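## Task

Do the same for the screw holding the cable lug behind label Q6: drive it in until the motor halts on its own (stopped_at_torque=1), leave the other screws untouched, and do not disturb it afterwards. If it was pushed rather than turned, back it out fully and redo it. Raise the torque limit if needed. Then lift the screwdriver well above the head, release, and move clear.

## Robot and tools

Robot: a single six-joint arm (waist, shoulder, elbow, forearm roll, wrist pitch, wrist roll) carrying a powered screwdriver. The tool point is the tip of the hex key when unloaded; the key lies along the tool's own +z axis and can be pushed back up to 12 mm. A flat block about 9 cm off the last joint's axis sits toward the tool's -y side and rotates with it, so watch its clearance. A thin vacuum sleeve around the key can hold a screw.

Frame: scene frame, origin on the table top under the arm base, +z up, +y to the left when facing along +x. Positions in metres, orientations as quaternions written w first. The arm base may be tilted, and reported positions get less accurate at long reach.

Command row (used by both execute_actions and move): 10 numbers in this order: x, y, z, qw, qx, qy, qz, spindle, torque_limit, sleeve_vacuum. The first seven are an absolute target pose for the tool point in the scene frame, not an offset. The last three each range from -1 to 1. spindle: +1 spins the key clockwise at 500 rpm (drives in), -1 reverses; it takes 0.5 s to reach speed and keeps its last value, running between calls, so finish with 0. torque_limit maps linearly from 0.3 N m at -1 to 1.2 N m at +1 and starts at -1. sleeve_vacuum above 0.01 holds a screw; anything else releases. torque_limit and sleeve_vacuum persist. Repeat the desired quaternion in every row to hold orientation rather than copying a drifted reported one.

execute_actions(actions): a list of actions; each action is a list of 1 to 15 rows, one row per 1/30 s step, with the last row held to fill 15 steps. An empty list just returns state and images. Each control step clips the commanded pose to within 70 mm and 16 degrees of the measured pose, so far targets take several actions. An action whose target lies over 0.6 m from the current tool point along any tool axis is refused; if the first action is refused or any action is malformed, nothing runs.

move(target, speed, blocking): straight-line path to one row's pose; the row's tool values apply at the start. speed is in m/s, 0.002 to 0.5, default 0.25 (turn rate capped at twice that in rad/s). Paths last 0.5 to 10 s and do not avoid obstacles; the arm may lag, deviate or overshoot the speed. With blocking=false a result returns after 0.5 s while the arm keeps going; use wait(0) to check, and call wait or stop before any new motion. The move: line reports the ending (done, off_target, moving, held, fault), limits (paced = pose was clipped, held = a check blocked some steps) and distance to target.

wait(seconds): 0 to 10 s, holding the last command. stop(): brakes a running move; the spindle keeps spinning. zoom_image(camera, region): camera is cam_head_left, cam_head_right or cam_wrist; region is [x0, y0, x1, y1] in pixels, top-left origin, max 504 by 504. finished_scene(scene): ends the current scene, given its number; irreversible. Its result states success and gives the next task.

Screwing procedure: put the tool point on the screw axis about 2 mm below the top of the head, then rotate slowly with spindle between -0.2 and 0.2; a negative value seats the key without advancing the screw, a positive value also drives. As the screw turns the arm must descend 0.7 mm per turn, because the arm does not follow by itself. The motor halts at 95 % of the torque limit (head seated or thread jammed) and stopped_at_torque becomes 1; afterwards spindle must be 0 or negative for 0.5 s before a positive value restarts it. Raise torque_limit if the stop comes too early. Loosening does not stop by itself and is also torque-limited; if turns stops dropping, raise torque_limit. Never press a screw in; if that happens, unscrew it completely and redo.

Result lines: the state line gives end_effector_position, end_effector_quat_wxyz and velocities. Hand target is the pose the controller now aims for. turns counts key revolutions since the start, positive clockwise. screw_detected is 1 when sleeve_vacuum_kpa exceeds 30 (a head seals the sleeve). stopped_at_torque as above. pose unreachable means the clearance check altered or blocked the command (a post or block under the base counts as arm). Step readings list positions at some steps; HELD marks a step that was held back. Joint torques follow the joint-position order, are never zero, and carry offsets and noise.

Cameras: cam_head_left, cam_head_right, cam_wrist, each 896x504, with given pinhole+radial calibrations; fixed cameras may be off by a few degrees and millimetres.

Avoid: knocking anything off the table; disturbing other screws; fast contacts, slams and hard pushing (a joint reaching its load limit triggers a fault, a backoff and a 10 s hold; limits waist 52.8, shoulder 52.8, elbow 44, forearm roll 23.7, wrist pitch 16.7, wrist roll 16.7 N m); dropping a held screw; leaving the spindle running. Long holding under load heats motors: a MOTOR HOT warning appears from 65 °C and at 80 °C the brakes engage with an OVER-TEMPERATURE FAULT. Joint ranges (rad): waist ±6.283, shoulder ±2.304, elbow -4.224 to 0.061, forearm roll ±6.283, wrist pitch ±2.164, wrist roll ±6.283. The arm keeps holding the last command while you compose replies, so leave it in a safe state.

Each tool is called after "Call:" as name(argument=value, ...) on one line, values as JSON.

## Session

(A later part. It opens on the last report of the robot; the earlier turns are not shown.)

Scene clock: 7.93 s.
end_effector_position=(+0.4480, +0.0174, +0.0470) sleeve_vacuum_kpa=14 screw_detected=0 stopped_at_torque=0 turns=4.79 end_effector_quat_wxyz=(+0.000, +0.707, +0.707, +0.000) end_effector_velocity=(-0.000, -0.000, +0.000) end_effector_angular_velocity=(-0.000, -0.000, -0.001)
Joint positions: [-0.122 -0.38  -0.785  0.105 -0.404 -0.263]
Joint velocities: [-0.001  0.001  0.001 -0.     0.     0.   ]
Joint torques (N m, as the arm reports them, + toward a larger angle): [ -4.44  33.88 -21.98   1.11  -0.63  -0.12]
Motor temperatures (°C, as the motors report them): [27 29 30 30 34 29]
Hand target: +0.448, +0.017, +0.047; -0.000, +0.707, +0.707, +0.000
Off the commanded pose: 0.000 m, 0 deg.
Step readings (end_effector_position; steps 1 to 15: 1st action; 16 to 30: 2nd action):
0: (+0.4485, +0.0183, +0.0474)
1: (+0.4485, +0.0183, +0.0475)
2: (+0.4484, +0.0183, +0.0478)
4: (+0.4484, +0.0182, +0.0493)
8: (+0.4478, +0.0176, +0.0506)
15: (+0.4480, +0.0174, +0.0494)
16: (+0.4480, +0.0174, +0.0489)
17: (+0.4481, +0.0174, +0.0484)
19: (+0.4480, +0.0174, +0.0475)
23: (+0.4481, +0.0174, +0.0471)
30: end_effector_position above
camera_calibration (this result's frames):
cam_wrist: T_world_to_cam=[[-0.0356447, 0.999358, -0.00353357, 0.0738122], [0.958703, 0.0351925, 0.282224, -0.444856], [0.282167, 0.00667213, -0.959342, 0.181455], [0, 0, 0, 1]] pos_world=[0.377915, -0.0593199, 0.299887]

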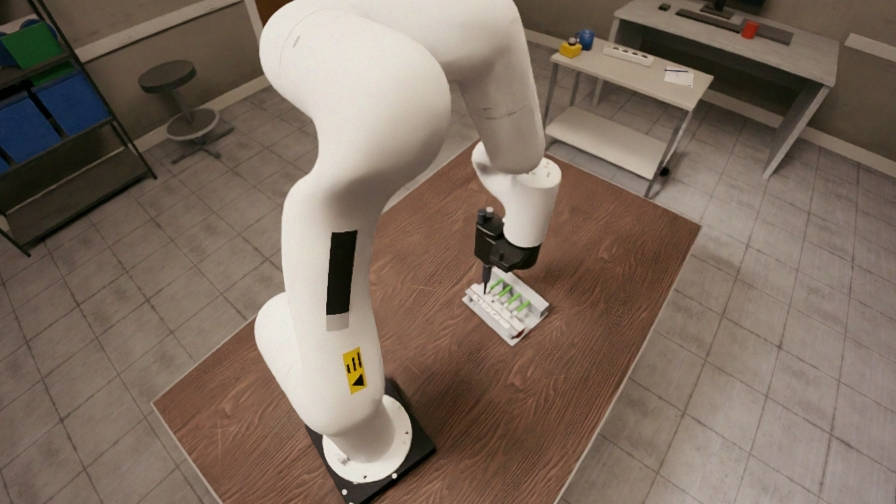

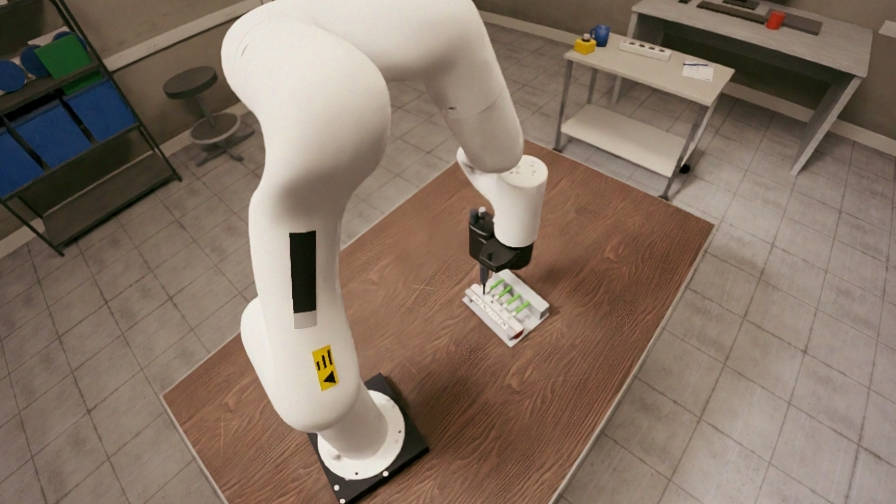

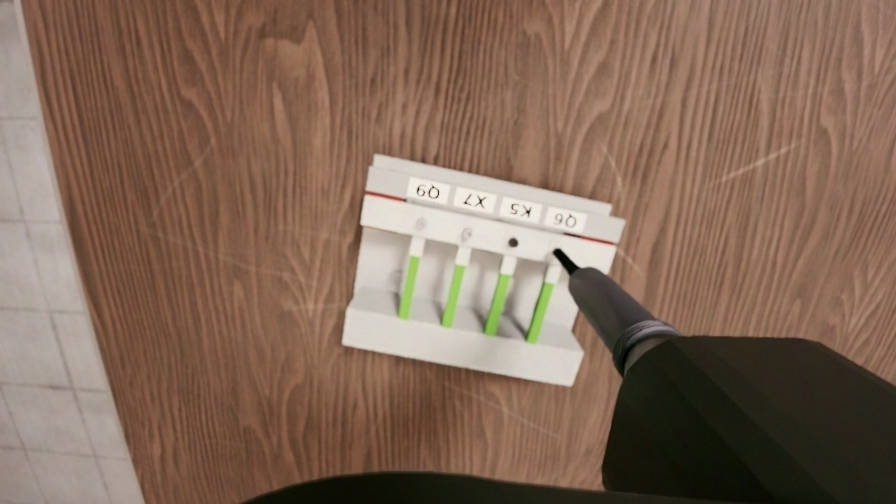

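Call:
execute_actions(actions=[[[0.448,0.0174,0.049,0,0.7071,0.7071,0,0,1,1],[0.448,0.0174,0.051,0,0.7071,0.7071,0,0,1,1],[0.448,0.0174,0.053,0,0.7071,0.7071,0,0,1,1],[0.448,0.0174,0.053,0,0.7071,0.7071,0,0,1,1],[0.448,0.0174,0.053,0,0.7071,0.7071,0,0,1,1],[0.4485,0.020,0.053,0,0.7071,0.7071,0,0,1,1],[0.4485,0.023,0.053,0,0.7071,0.7071,0,0,1,1],[0.4485,0.026,0.053,0,0.7071,0.7071,0,0,1,1]]])

Call:
execute_actions(actions=[])

Call:
zoom_image(camera="cam_wrist", region=[530, 224, 586, 280])

Scene clock: 8.60 s.
end_effector_position=(+0.4483, +0.0258, +0.0529) sleeve_vacuum_kpa=14 screw_detected=0 stopped_at_torque=0 turns=5.00 end_effector_quat_wxyz=(-0.000, +0.707, +0.707, -0.000) end_effector_velocity=(+0.001, +0.001, +0.001) end_effector_angular_velocity=(-0.002, -0.002, -0.002)
Joint positions: [-0.104 -0.365 -0.783  0.102 -0.417 -0.241]
Joint velocities: [ 0.005  0.001 -0.001 -0.003  0.     0.01 ]
Joint torques (N m, as the arm reports them, + toward a larger angle): [ -3.4   35.76 -24.12   1.5   -0.69  -0.21]
Motor temperatures (°C, as the motors report them): [27 29 30 30 34 29]
Hand target: +0.448, +0.026, +0.053; +0.000, +0.707, +0.707, +0.000
Off the commanded pose: 0.000 m, 0 deg.
Step readings (end_effector_position):
0: (+0.4480, +0.0174, +0.0470)
1: (+0.4480, +0.0174, +0.0471)
2: (+0.4479, +0.0174, +0.0475)
4: (+0.4479, +0.0174, +0.0498)
8: (+0.4481, +0.0195, +0.0524)
15: end_effector_position above
camera_calibration (this result's frames):
cam_wrist: T_world_to_cam=[[-0.0357818, 0.999354, -0.00342847, 0.0654704], [0.958802, 0.0352969, 0.281874, -0.447069], [0.281813, 0.00679875, -0.959445, 0.187093], [0, 0, 0, 1]] pos_world=[0.378268, -0.05092, 0.305748]

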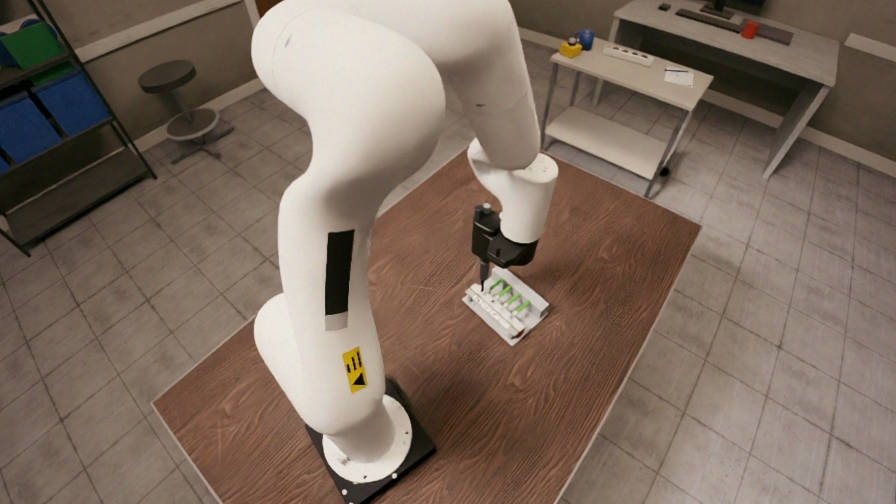

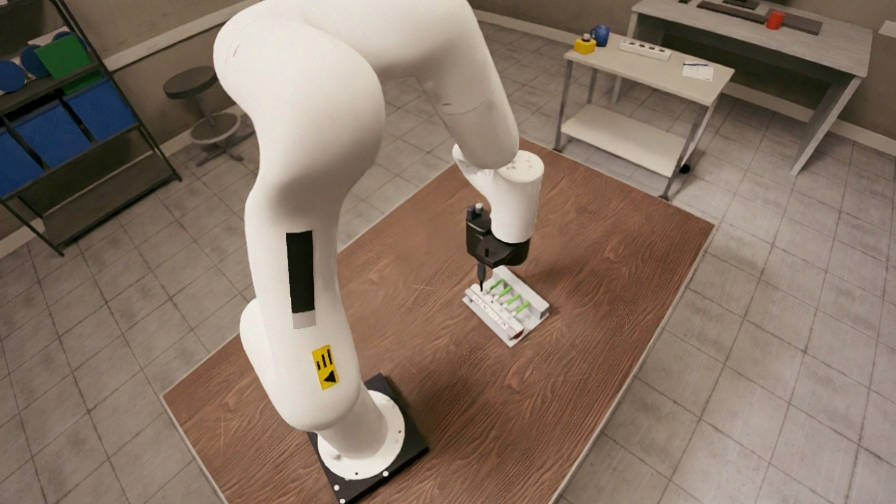

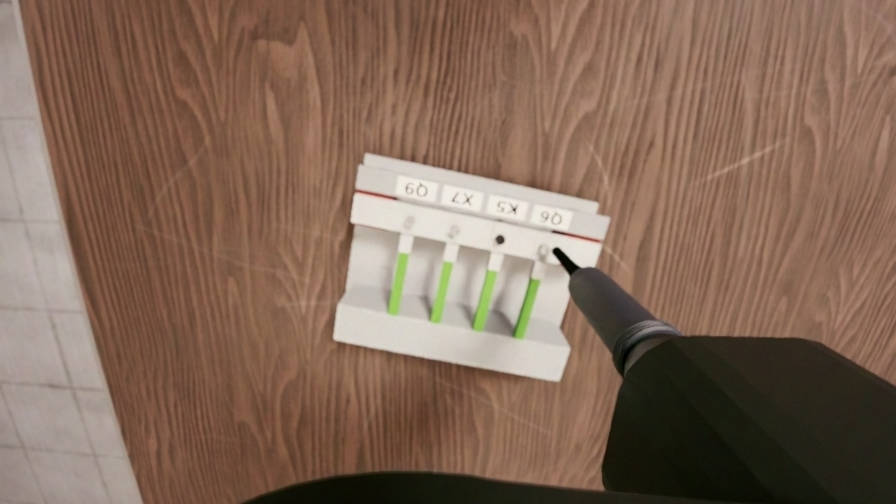

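Scene clock: 8.60 s.
end_effector_position=(+0.4483, +0.0258, +0.0529) sleeve_vacuum_kpa=14 screw_detected=0 stopped_at_torque=0 turns=5.00 end_effector_quat_wxyz=(-0.000, +0.707, +0.707, -0.000) end_effector_velocity=(+0.001, +0.001, +0.001) end_effector_angular_velocity=(-0.002, -0.002, -0.002)
Joint positions: [-0.104 -0.365 -0.783  0.102 -0.417 -0.241]
Joint velocities: [ 0.005  0.001 -0.001 -0.003  0.     0.01 ]
Joint torques (N m, as the arm reports them, + toward a larger angle): [ -3.4   35.76 -24.12   1.5   -0.69  -0.21]
Motor temperatures (°C, as the motors report them): [27 29 30 30 34 29]
Hand target: +0.448, +0.026, +0.053; +0.000, +0.707, +0.707, +0.000
Off the commanded pose: 0.000 m, 0 deg.
camera_calibration (this result's frames):
cam_wrist: T_world_to_cam=[[-0.0357818, 0.999354, -0.00342847, 0.0654704], [0.958802, 0.0352969, 0.281874, -0.447069], [0.281813, 0.00679875, -0.959445, 0.187093], [0, 0, 0, 1]] pos_world=[0.378268, -0.05092, 0.305748]

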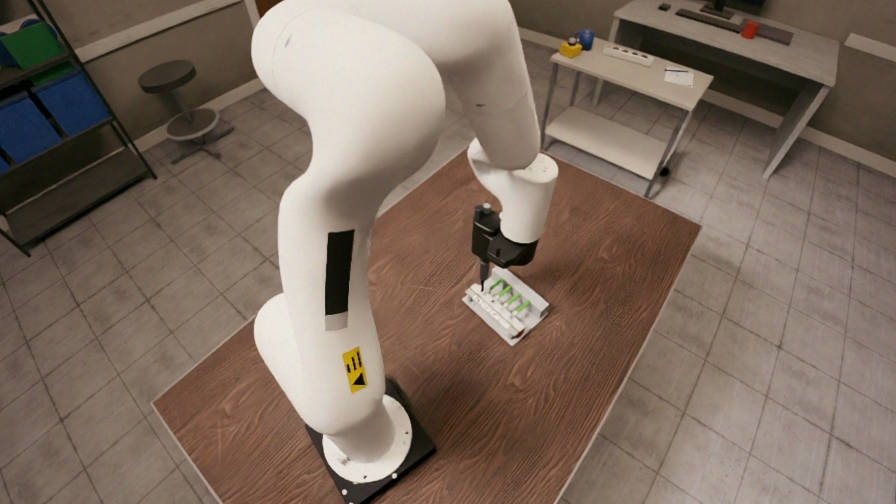

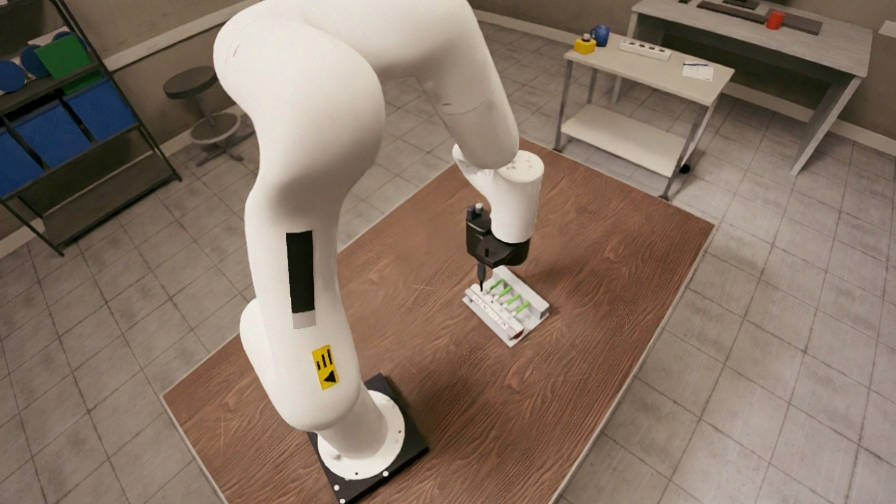

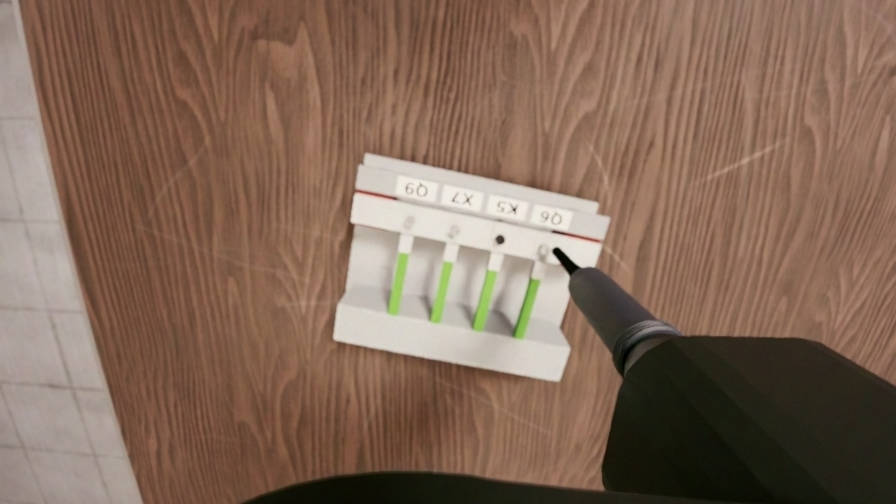

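Region (530, 224, 586, 280) of cam_wrist's 896x504 image, scaled by 9.000, with more detail than that image has.

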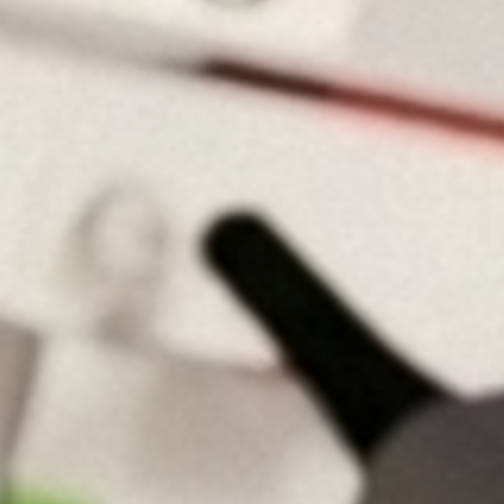

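Call:
execute_actions(actions=[[[0.4485,0.024,0.053,0,0.7071,0.7071,0,0,1,1],[0.4485,0.022,0.053,0,0.7071,0.7071,0,0,1,1],[0.4485,0.020,0.0525,0,0.7071,0.7071,0,0,1,1],[0.4485,0.0185,0.052,0,0.7071,0.7071,0,0,1,1],[0.4485,0.0177,0.0515,0,0.7071,0.7071,0,0,1,1],[0.4485,0.0177,0.051,0,0.7071,0.7071,0,0,1,1]],[[0.4485,0.0177,0.0505,0,0.7071,0.7071,0,0.1,1,1],[0.4485,0.0177,0.050,0,0.7071,0.7071,0,0.1,1,1],[0.4485,0.0177,0.0496,0,0.7071,0.7071,0,0.1,1,1],[0.4485,0.0177,0.0492,0,0.7071,0.7071,0,0.1,1,1],[0.4485,0.0177,0.0488,0,0.7071,0.7071,0,0.1,1,1],[0.4485,0.0177,0.0484,0,0.7071,0.7071,0,0.1,1,1],[0.4485,0.0177,0.048,0,0.7071,0.7071,0,0.1,1,1],[0.4485,0.0177,0.0476,0,0.7071,0.7071,0,0.1,1,1],[0.4485,0.0177,0.0472,0,0.7071,0.7071,0,0.1,1,1]],[[0.4485,0.0177,0.047,0,0.7071,0.7071,0,0.1,1,1]]])

Call:
zoom_image(camera="cam_wrist", region=[530, 224, 586, 280])

Scene clock: 10.40 s.
end_effector_position=(+0.4485, +0.0177, +0.0470) sleeve_vacuum_kpa=14 screw_detected=0 stopped_at_torque=0 turns=5.82 end_effector_quat_wxyz=(+0.000, +0.707, +0.707, +0.000) end_effector_velocity=(-0.000, +0.000, -0.000) end_effector_angular_velocity=(+0.001, +0.001, -0.001)
Joint positions: [-0.121 -0.38  -0.786  0.105 -0.404 -0.262]
Joint velocities: [ 0.    -0.     0.     0.001  0.     0.   ]
Joint torques (N m, as the arm reports them, + toward a larger angle): [ -0.02  33.8  -21.73   1.4   -0.91  -0.29]
Motor temperatures (°C, as the motors report them): [27 29 30 30 34 29]
Hand target: +0.448, +0.018, +0.047; -0.000, +0.707, +0.707, +0.000
Off the commanded pose: 0.000 m, 0 deg.
Step readings (end_effector_position; steps 1 to 15: 1st action; 16 to 30: 2nd action; 31 to 45: 3rd action):
0: (+0.4485, +0.0260, +0.0530)
1: (+0.4485, +0.0259, +0.0530)
2: (+0.4484, +0.0254, +0.0530)
4: (+0.4485, +0.0230, +0.0529)
8: (+0.4485, +0.0185, +0.0515)
15: (+0.4485, +0.0178, +0.0510)
16: (+0.4485, +0.0177, +0.0510)
17: (+0.4486, +0.0177, +0.0509)
19: (+0.4486, +0.0177, +0.0504)
23: (+0.4488, +0.0177, +0.0489)
30: (+0.4486, +0.0177, +0.0473)
31: (+0.4486, +0.0177, +0.0473)
32: (+0.4486, +0.0177, +0.0473)
34: (+0.4486, +0.0177, +0.0471)
38: (+0.4485, +0.0177, +0.0470)
45: end_effector_position above
camera_calibration (this result's frames):
cam_wrist: T_world_to_cam=[[-0.0356425, 0.999358, -0.00353057, 0.0735273], [0.958724, 0.0351901, 0.282153, -0.445307], [0.282097, 0.00667181, -0.959363, 0.181329], [0, 0, 0, 1]] pos_world=[0.378394, -0.0590196, 0.299865]

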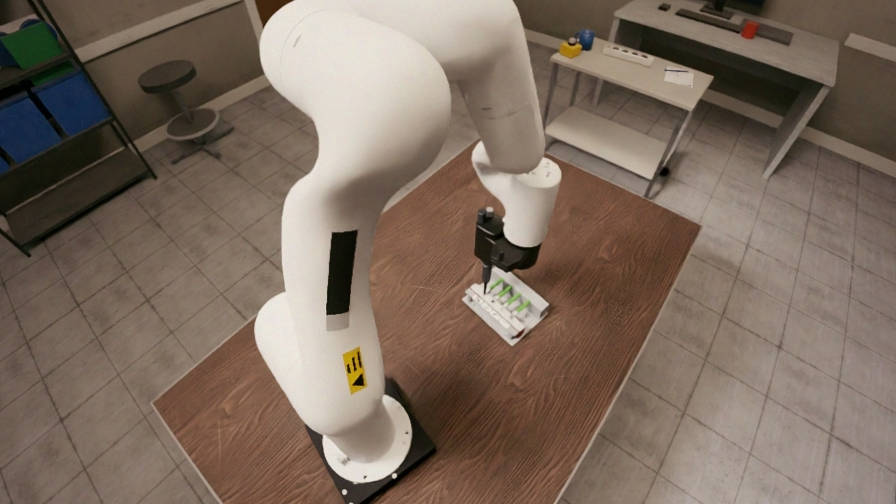

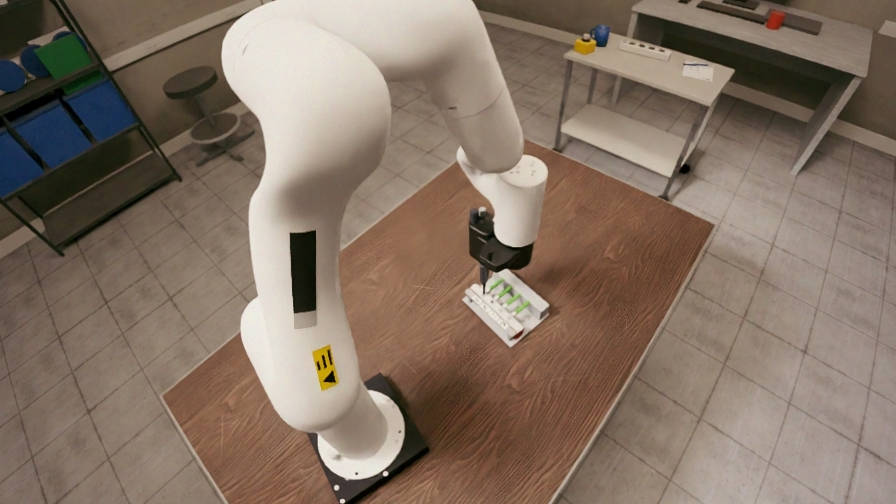

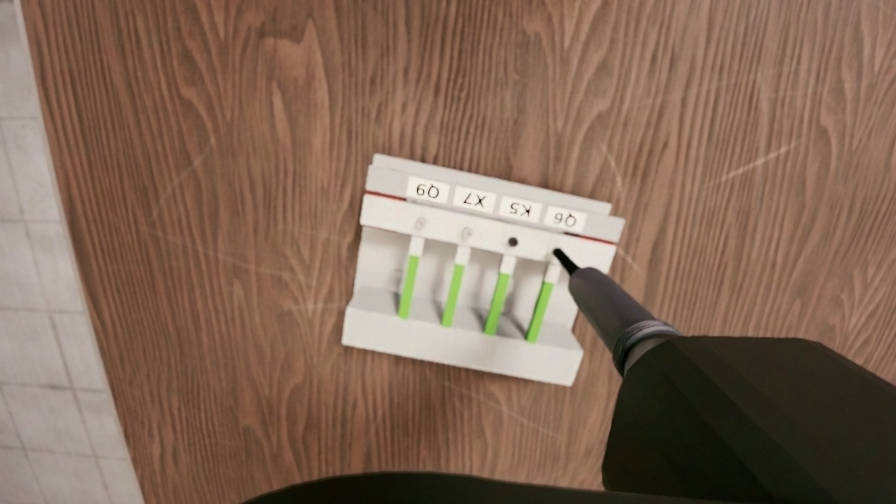

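Region (530, 224, 586, 280) of cam_wrist's 896x504 image, scaled by 9.000, with more detail than that image has.

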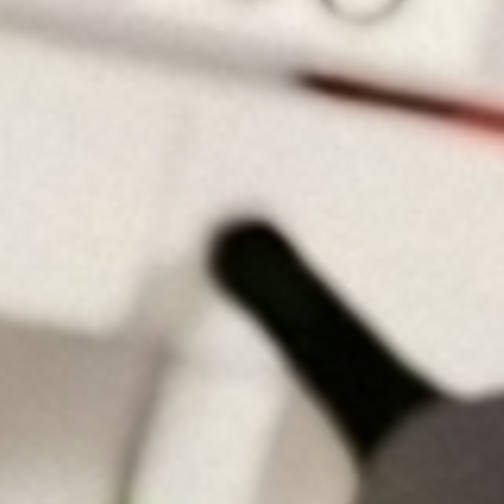

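Call:
execute_actions(actions=[[[0.4485,0.0177,0.049,0,0.7071,0.7071,0,0,1,1],[0.4485,0.0177,0.050,0,0.7071,0.7071,0,0,1,1],[0.4487,0.018,0.051,0,0.7071,0.7071,0,0,1,1],[0.449,0.0185,0.051,0,0.7071,0.7071,0,0,1,1],[0.4494,0.0192,0.051,0,0.7071,0.7071,0,0,1,1],[0.4494,0.0192,0.051,0,0.7071,0.7071,0,0,1,1],[0.4494,0.0192,0.051,0,0.7071,0.7071,0,0,1,1],[0.4494,0.0192,0.051,0,0.7071,0.7071,0,0,1,1],[0.4494,0.0192,0.051,0,0.7071,0.7071,0,0,1,1],[0.4494,0.0192,0.0505,0,0.7071,0.7071,0,0.15,1,1],[0.4494,0.0192,0.050,0,0.7071,0.7071,0,0.15,1,1],[0.4494,0.0192,0.0495,0,0.7071,0.7071,0,0.15,1,1],[0.4494,0.0192,0.049,0,0.7071,0.7071,0,0.15,1,1],[0.4494,0.0192,0.0485,0,0.7071,0.7071,0,0.15,1,1],[0.4494,0.0192,0.048,0,0.7071,0.7071,0,0.15,1,1]],[[0.4494,0.0192,0.047,0,0.7071,0.7071,0,0.15,1,1]]])

Call:
zoom_image(camera="cam_wrist", region=[530, 224, 586, 280])

Scene clock: 11.67 s.
end_effector_position=(+0.4493, +0.0192, +0.0470) sleeve_vacuum_kpa=14 screw_detected=0 stopped_at_torque=0 turns=6.89 end_effector_quat_wxyz=(-0.000, +0.707, +0.707, -0.000) end_effector_velocity=(-0.000, -0.001, -0.001) end_effector_angular_velocity=(+0.000, +0.001, -0.002)
Joint positions: [-0.117 -0.382 -0.788  0.105 -0.405 -0.258]
Joint velocities: [-0.001 -0.001  0.001 -0.     0.001  0.001]
Joint torques (N m, as the arm reports them, + toward a larger angle): [ -0.56  34.85 -23.68   1.59   0.07  -0.15]
Motor temperatures (°C, as the motors report them): [27 29 30 30 34 29]
Hand target: +0.449, +0.019, +0.047; -0.000, +0.707, +0.707, +0.000
Off the commanded pose: 0.000 m, 0 deg.
Step readings (end_effector_position; steps 1 to 15: 1st action; 16 to 30: 2nd action):
0: (+0.4485, +0.0177, +0.0470)
1: (+0.4485, +0.0177, +0.0471)
2: (+0.4484, +0.0177, +0.0475)
4: (+0.4485, +0.0178, +0.0492)
8: (+0.4491, +0.0189, +0.0507)
15: (+0.4491, +0.0193, +0.0493)
16: (+0.4492, +0.0193, +0.0489)
17: (+0.4492, +0.0193, +0.0483)
19: (+0.4492, +0.0193, +0.0475)
23: (+0.4492, +0.0193, +0.0471)
30: end_effector_position above
camera_calibration (this result's frames):
cam_wrist: T_world_to_cam=[[-0.0356992, 0.999357, -0.00344625, 0.0720401], [0.958798, 0.0352225, 0.281896, -0.446118], [0.281836, 0.00675919, -0.959439, 0.181211], [0, 0, 0, 1]] pos_world=[0.379237, -0.0575052, 0.299868]

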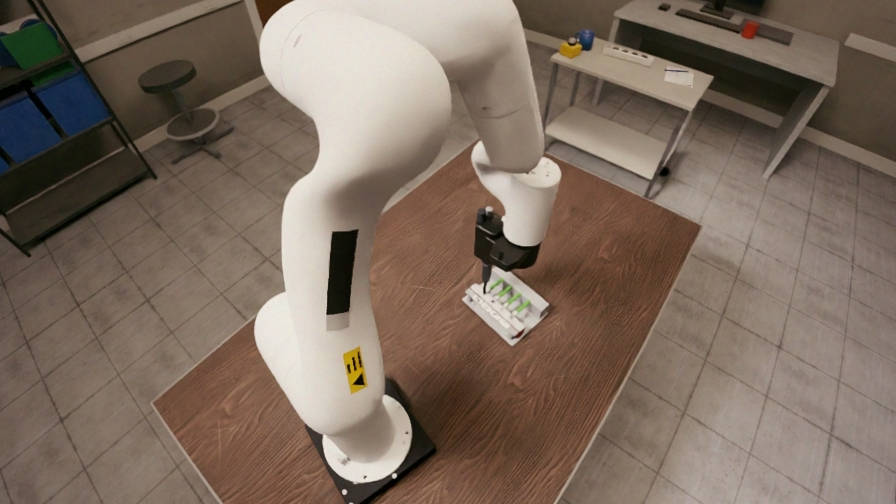

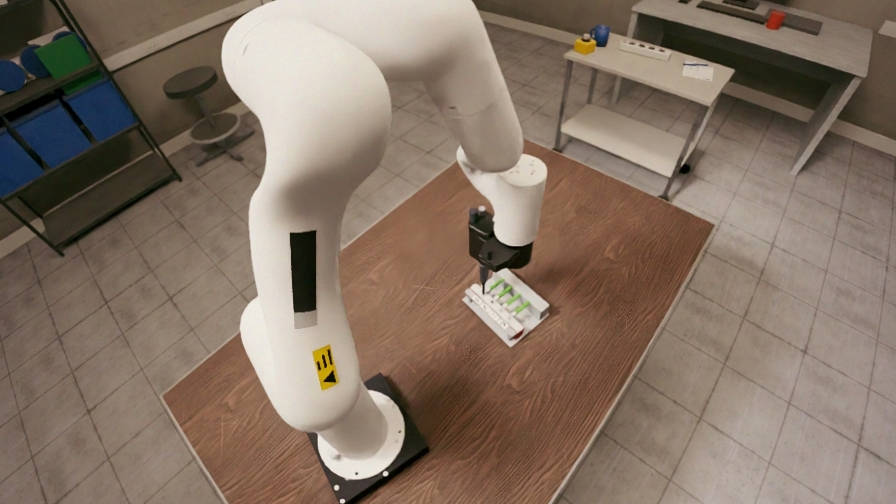

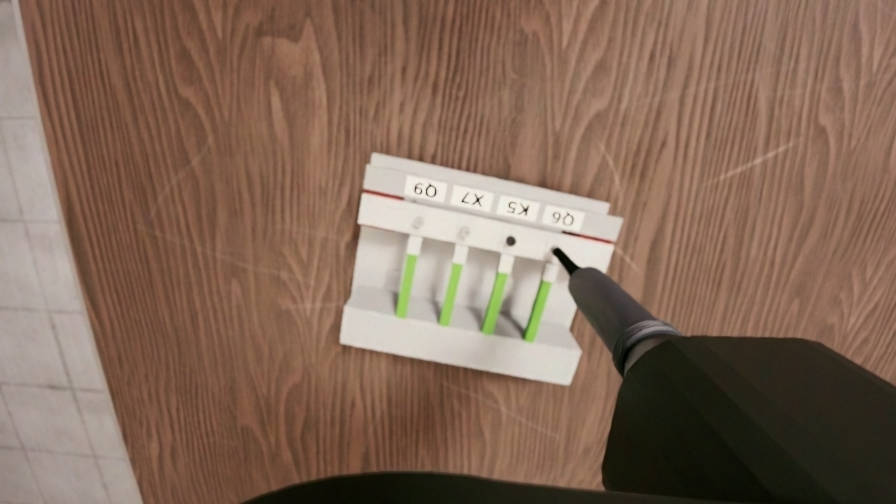

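Region (530, 224, 586, 280) of cam_wrist's 896x504 image, scaled by 9.000, with more detail than that image has.

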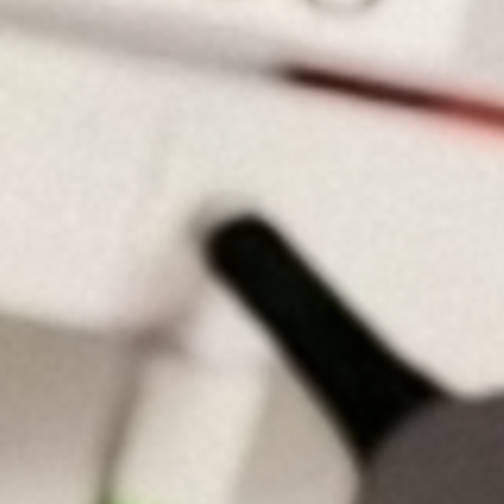

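Call:
execute_actions(actions=[[[0.4491,0.0191,0.046,0,0.7071,0.7071,0,0.15,1,1]]])

Call:
zoom_image(camera="cam_wrist", region=[530, 224, 586, 280])

Scene clock: 12.37 s.
end_effector_position=(+0.4492, +0.0191, +0.0460) sleeve_vacuum_kpa=14 screw_detected=0 stopped_at_torque=0 turns=7.76 end_effector_quat_wxyz=(+0.000, +0.707, +0.707, +0.000) end_effector_velocity=(-0.000, -0.001, -0.001) end_effector_angular_velocity=(-0.000, +0.001, -0.001)
Joint positions: [-0.118 -0.383 -0.787  0.106 -0.402 -0.259]
Joint velocities: [-0.001 -0.001 -0.    -0.001  0.     0.   ]
Joint torques (N m, as the arm reports them, + toward a larger angle): [ -2.49  33.76 -24.2    1.05   0.2   -0.14]
Motor temperatures (°C, as the motors report them): [27 29 30 30 34 29]
Hand target: +0.449, +0.019, +0.046; -0.000, +0.707, +0.707, +0.000
Off the commanded pose: 0.000 m, 0 deg.
Step readings (end_effector_position):
0: (+0.4493, +0.0192, +0.0470)
1: (+0.4493, +0.0192, +0.0469)
2: (+0.4493, +0.0192, +0.0468)
4: (+0.4492, +0.0191, +0.0463)
8: (+0.4492, +0.0191, +0.0461)
15: end_effector_position above
camera_calibration (this result's frames):
cam_wrist: T_world_to_cam=[[-0.0356239, 0.999359, -0.0035464, 0.0721388], [0.958695, 0.035176, 0.282253, -0.445695], [0.282197, 0.00665504, -0.959333, 0.18014], [0, 0, 0, 1]] pos_world=[0.37902, -0.0576136, 0.298869]

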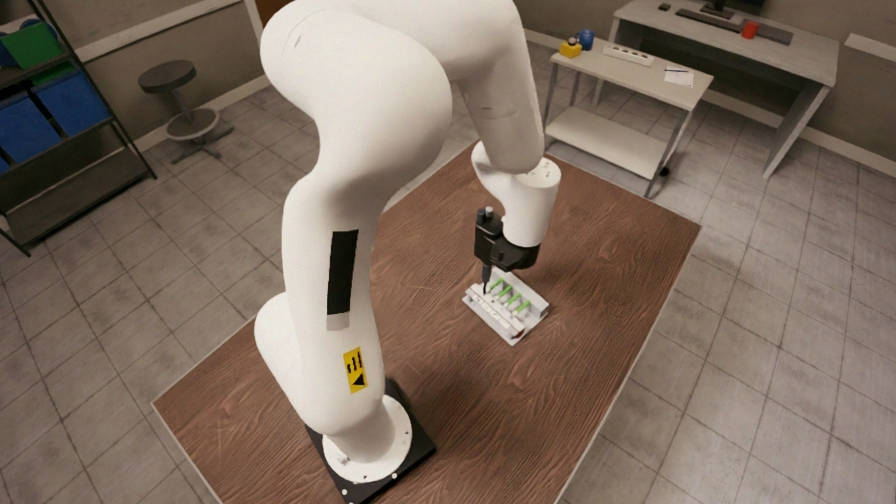

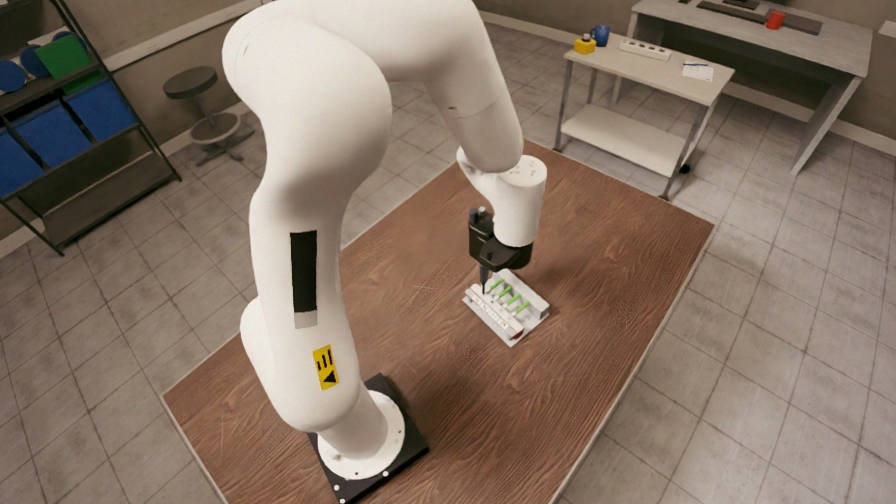

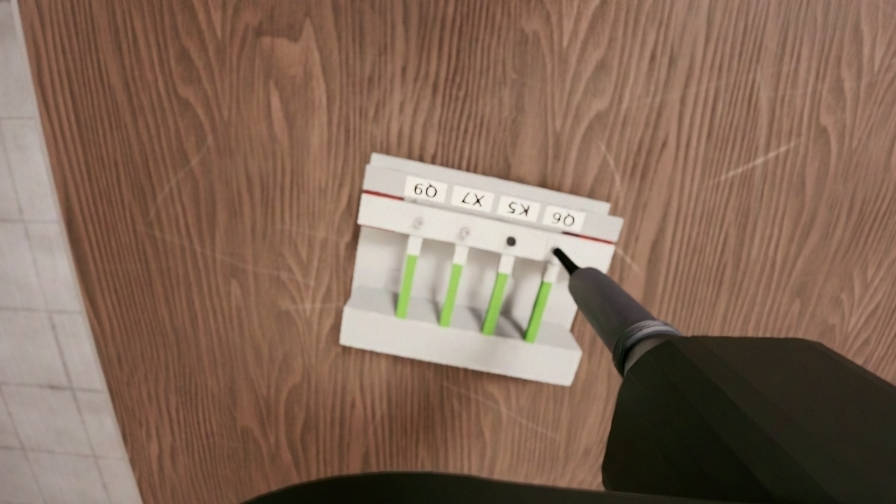

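Region (530, 224, 586, 280) of cam_wrist's 896x504 image, scaled by 9.000, with more detail than that image has.

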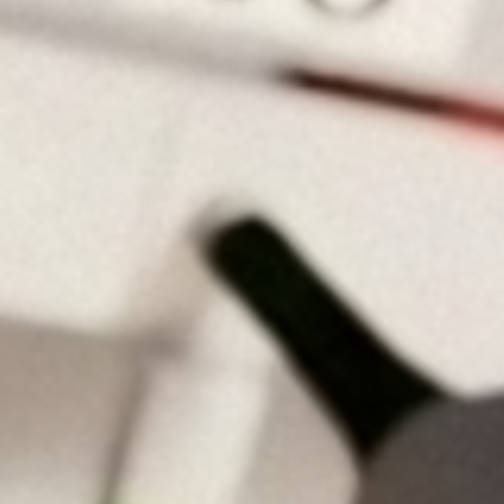

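Call:
execute_actions(actions=[[[0.4488,0.0188,0.0452,0,0.7071,0.7071,0,0.15,1,1]]])

Call:
zoom_image(camera="cam_wrist", region=[530, 224, 586, 280])

Scene clock: 12.93 s.
end_effector_position=(+0.4489, +0.0188, +0.0452) sleeve_vacuum_kpa=40 screw_detected=1 stopped_at_torque=0 turns=8.47 end_effector_quat_wxyz=(+0.000, +0.707, +0.707, +0.000) end_effector_velocity=(+0.000, -0.001, +0.000) end_effector_angular_velocity=(-0.000, -0.000, -0.002)
Joint positions: [-0.118 -0.384 -0.786  0.106 -0.4   -0.26 ]
Joint velocities: [-0.002  0.001  0.    -0.    -0.     0.001]
Joint torques (N m, as the arm reports them, + toward a larger angle): [ -3.23  31.44 -22.97   0.99  -0.55  -0.18]
Motor temperatures (°C, as the motors report them): [27 29 30 30 34 29]
Hand target: +0.449, +0.019, +0.045; -0.000, +0.707, +0.707, +0.000
Off the commanded pose: 0.000 m, 0 deg.
Step readings (end_effector_position):
0: (+0.4492, +0.0191, +0.0460)
1: (+0.4492, +0.0191, +0.0460)
2: (+0.4491, +0.0190, +0.0458)
4: (+0.4490, +0.0189, +0.0455)
8: (+0.4490, +0.0188, +0.0452)
15: end_effector_position above
camera_calibration (this result's frames):
cam_wrist: T_world_to_cam=[[-0.0355971, 0.99936, -0.00356078, 0.0724064], [0.958671, 0.0351538, 0.282338, -0.445206], [0.282282, 0.0066368, -0.959308, 0.179406], [0, 0, 0, 1]] pos_world=[0.37874, -0.0579001, 0.298062]

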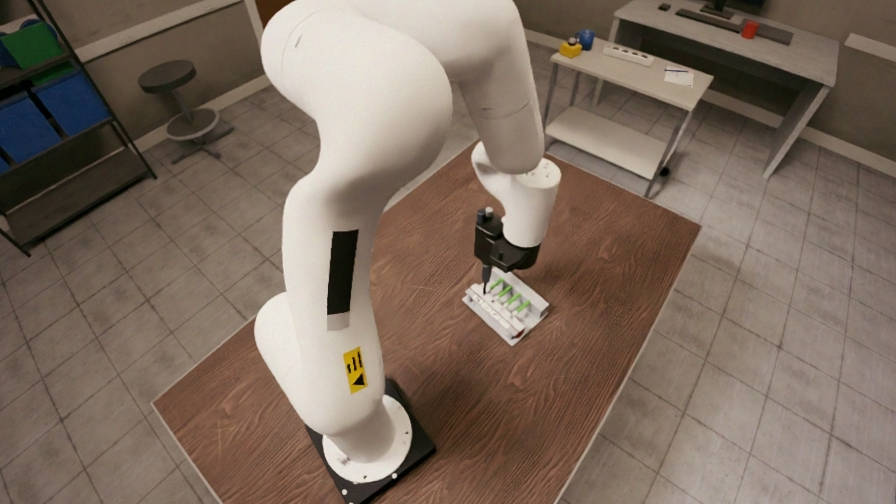

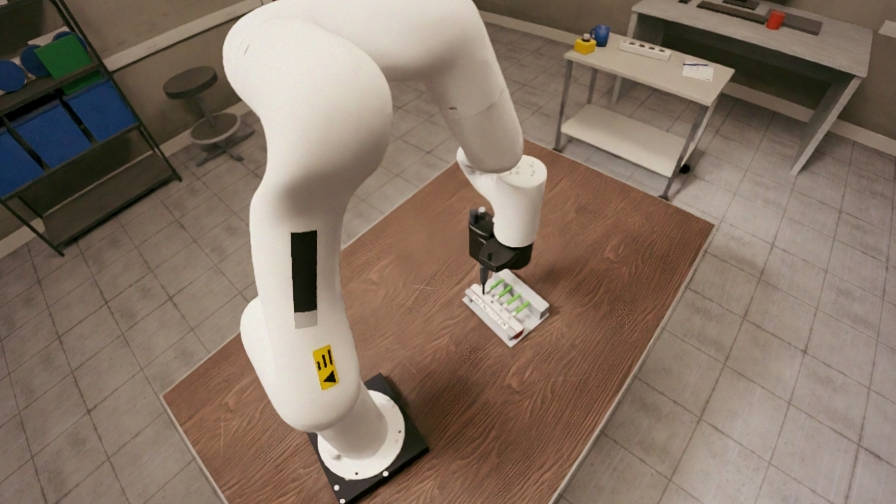

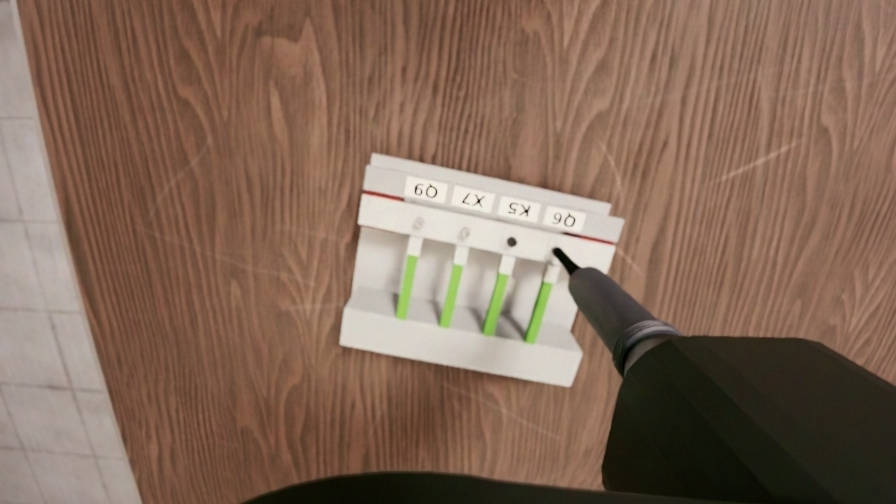

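Region (530, 224, 586, 280) of cam_wrist's 896x504 image, scaled by 9.000, with more detail than that image has.

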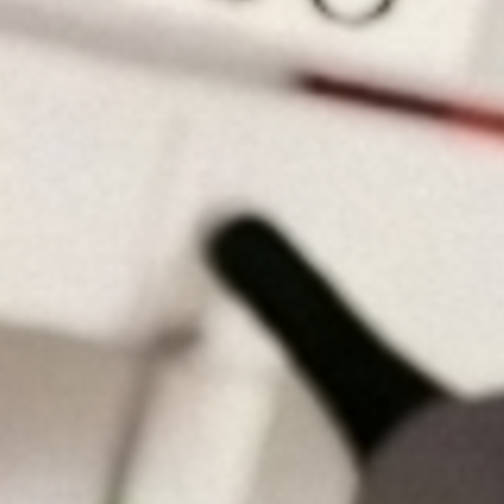

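Call:
execute_actions(actions=[[[0.4488,0.0186,0.0438,0,0.7071,0.7071,0,0.4,1,1]],[[0.4488,0.0186,0.043,0,0.7071,0.7071,0,0.4,1,1]]])

Scene clock: 14.03 s.
end_effector_position=(+0.4488, +0.0186, +0.0430) sleeve_vacuum_kpa=39 screw_detected=1 stopped_at_torque=1 turns=10.97 end_effector_quat_wxyz=(-0.000, +0.707, +0.707, +0.000) end_effector_velocity=(+0.000, -0.000, +0.000) end_effector_angular_velocity=(-0.001, -0.001, +0.001)
Joint positions: [-0.119 -0.389 -0.786  0.108 -0.395 -0.261]
Joint velocities: [-0.     0.    -0.    -0.001  0.     0.   ]
Joint torques (N m, as the arm reports them, + toward a larger angle): [ -6.16  33.86 -21.72   0.9   -0.13   0.04]
Motor temperatures (°C, as the motors report them): [27 29 30 30 34 29]
Hand target: +0.449, +0.019, +0.043; -0.000, +0.707, +0.707, +0.000
Off the commanded pose: 0.000 m, 0 deg.
Step readings (end_effector_position; steps 1 to 15: 1st action; 16 to 30: 2nd action):
0: (+0.4489, +0.0188, +0.0452)
1: (+0.4489, +0.0188, +0.0452)
2: (+0.4489, +0.0188, +0.0449)
4: (+0.4488, +0.0187, +0.0442)
8: (+0.4488, +0.0186, +0.0439)
15: (+0.4488, +0.0186, +0.0438)
16: (+0.4488, +0.0186, +0.0438)
17: (+0.4488, +0.0186, +0.0436)
19: (+0.4488, +0.0186, +0.0432)
23: (+0.4487, +0.0187, +0.0430)
30: end_effector_position above
camera_calibration (this result's frames):
cam_wrist: T_world_to_cam=[[-0.0352242, 0.999373, -0.00347245, 0.072417], [0.958752, 0.0347727, 0.282108, -0.444509], [0.282052, 0.0066078, -0.959376, 0.17742], [0, 0, 0, 1]] pos_world=[0.378683, -0.0580872, 0.295863]

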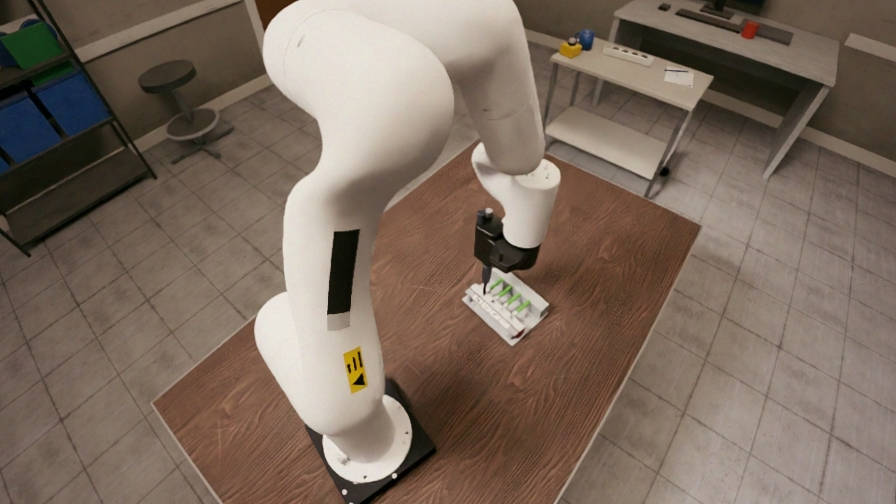

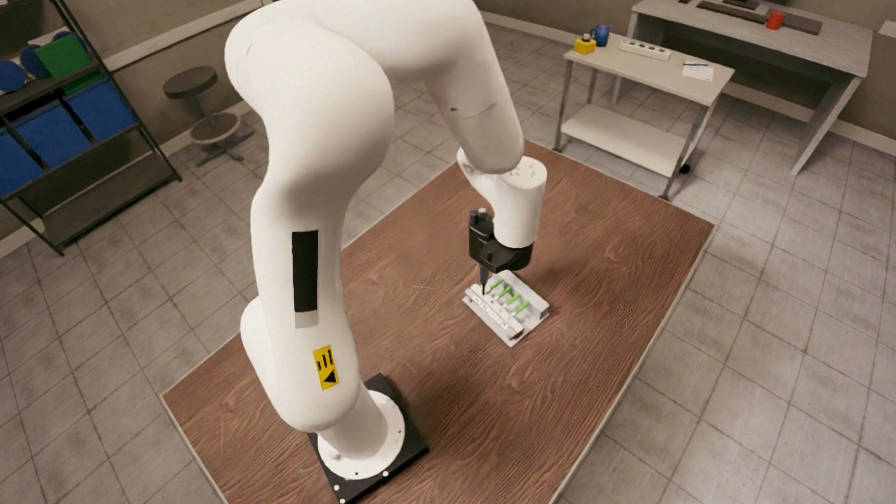

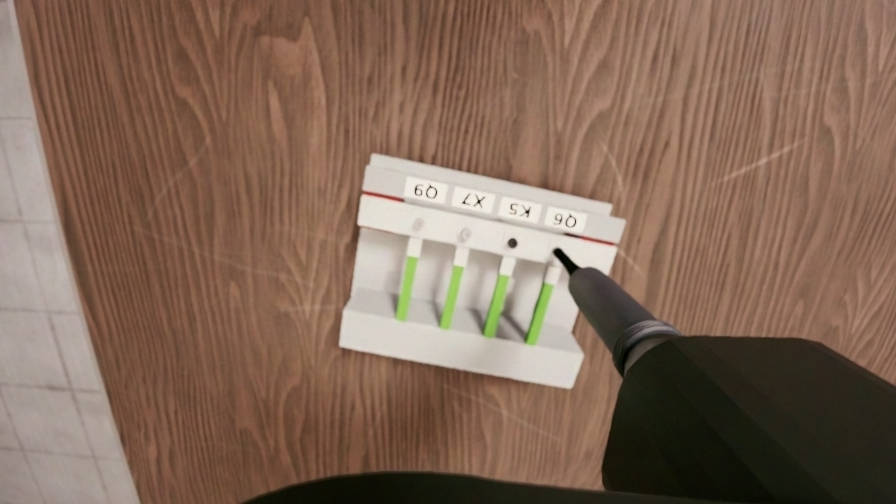

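Call:
move(target=[0.4488,0.0186,0.2,0,0.7071,0.7071,0,0,1,0], speed=0.2)

Call:
zoom_image(camera="cam_wrist", region=[400, 140, 568, 260])

Scene clock: 15.37 s.
end_effector_position=(+0.4485, +0.0183, +0.1996) sleeve_vacuum_kpa=0 screw_detected=0 stopped_at_torque=1 turns=10.97 end_effector_quat_wxyz=(-0.000, +0.707, +0.707, -0.001) end_effector_velocity=(+0.001, +0.000, +0.003) end_effector_angular_velocity=(-0.001, -0.003, +0.002)
Joint positions: [-0.133 -0.123 -0.885  0.059 -0.761 -0.219]
Joint velocities: [ 0.001  0.003 -0.004 -0.    -0.003 -0.001]
Joint torques (N m, as the arm reports them, + toward a larger angle): [  0.98  29.28 -29.6    0.96  -0.9   -0.35]
Motor temperatures (°C, as the motors report them): [27 29 30 30 34 29]
Hand target: +0.449, +0.018, +0.200; +0.000, +0.707, +0.707, -0.000
Off the commanded pose: 0.001 m, 0 deg.
move: done
camera_calibration (this result's frames):
cam_wrist: T_world_to_cam=[[-0.0350921, 0.999375, -0.00417893, 0.073321], [0.958995, 0.0348504, 0.281271, -0.488334], [0.281241, 0.00586283, -0.959619, 0.328185], [0, 0, 0, 1]] pos_world=[0.378584, -0.0581807, 0.452593]

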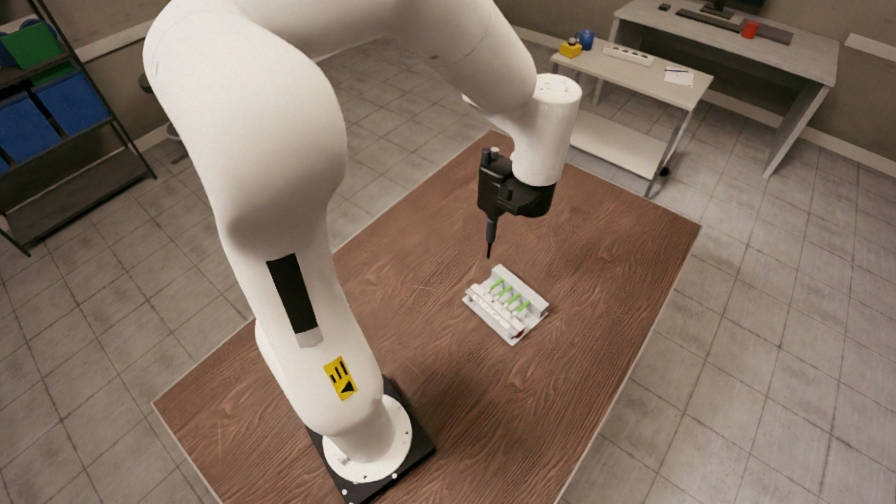

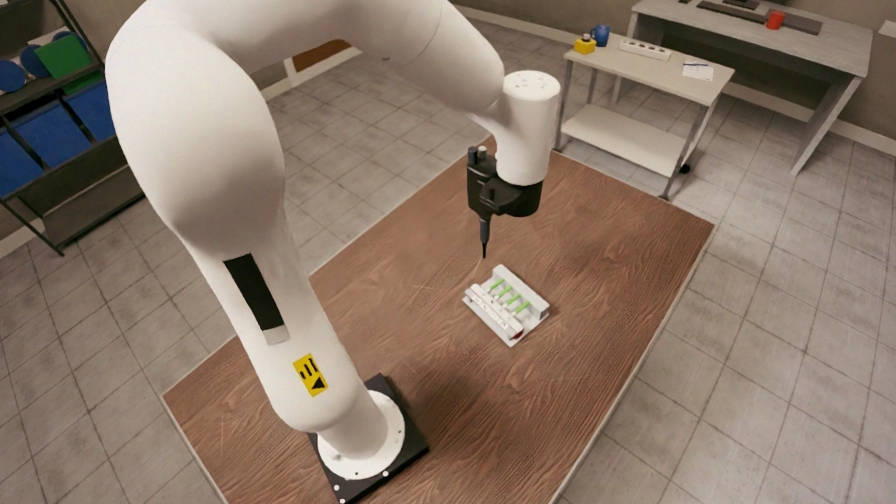

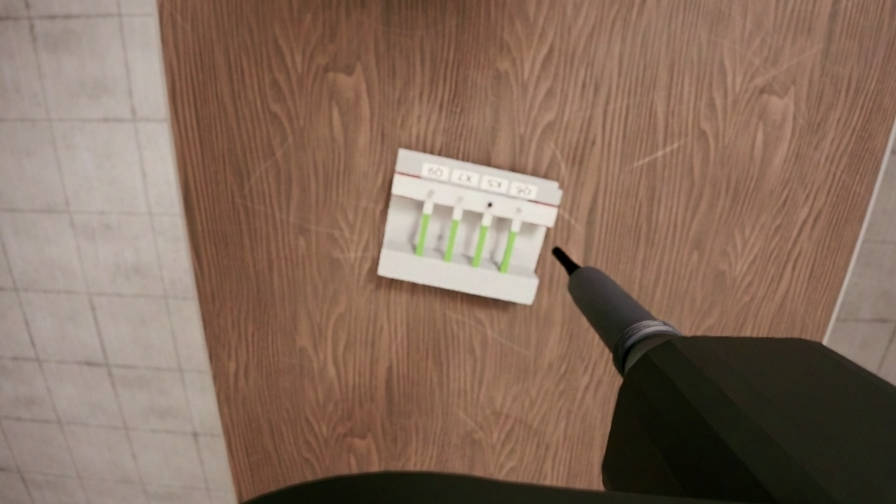

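Region (400, 140, 568, 260) of cam_wrist's 896x504 image, scaled by 3.000, with more detail than that image has; it fills the top 360 rows of this view, and the rest is white.

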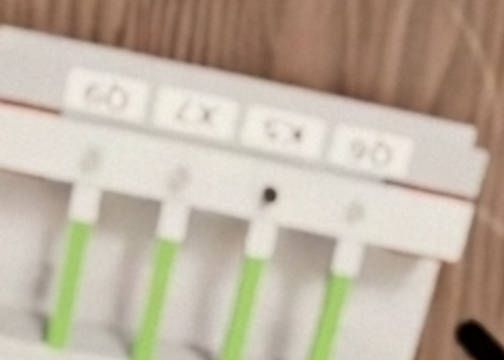

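Call:
finished_scene(scene=2)

The scene is finished: the task was done.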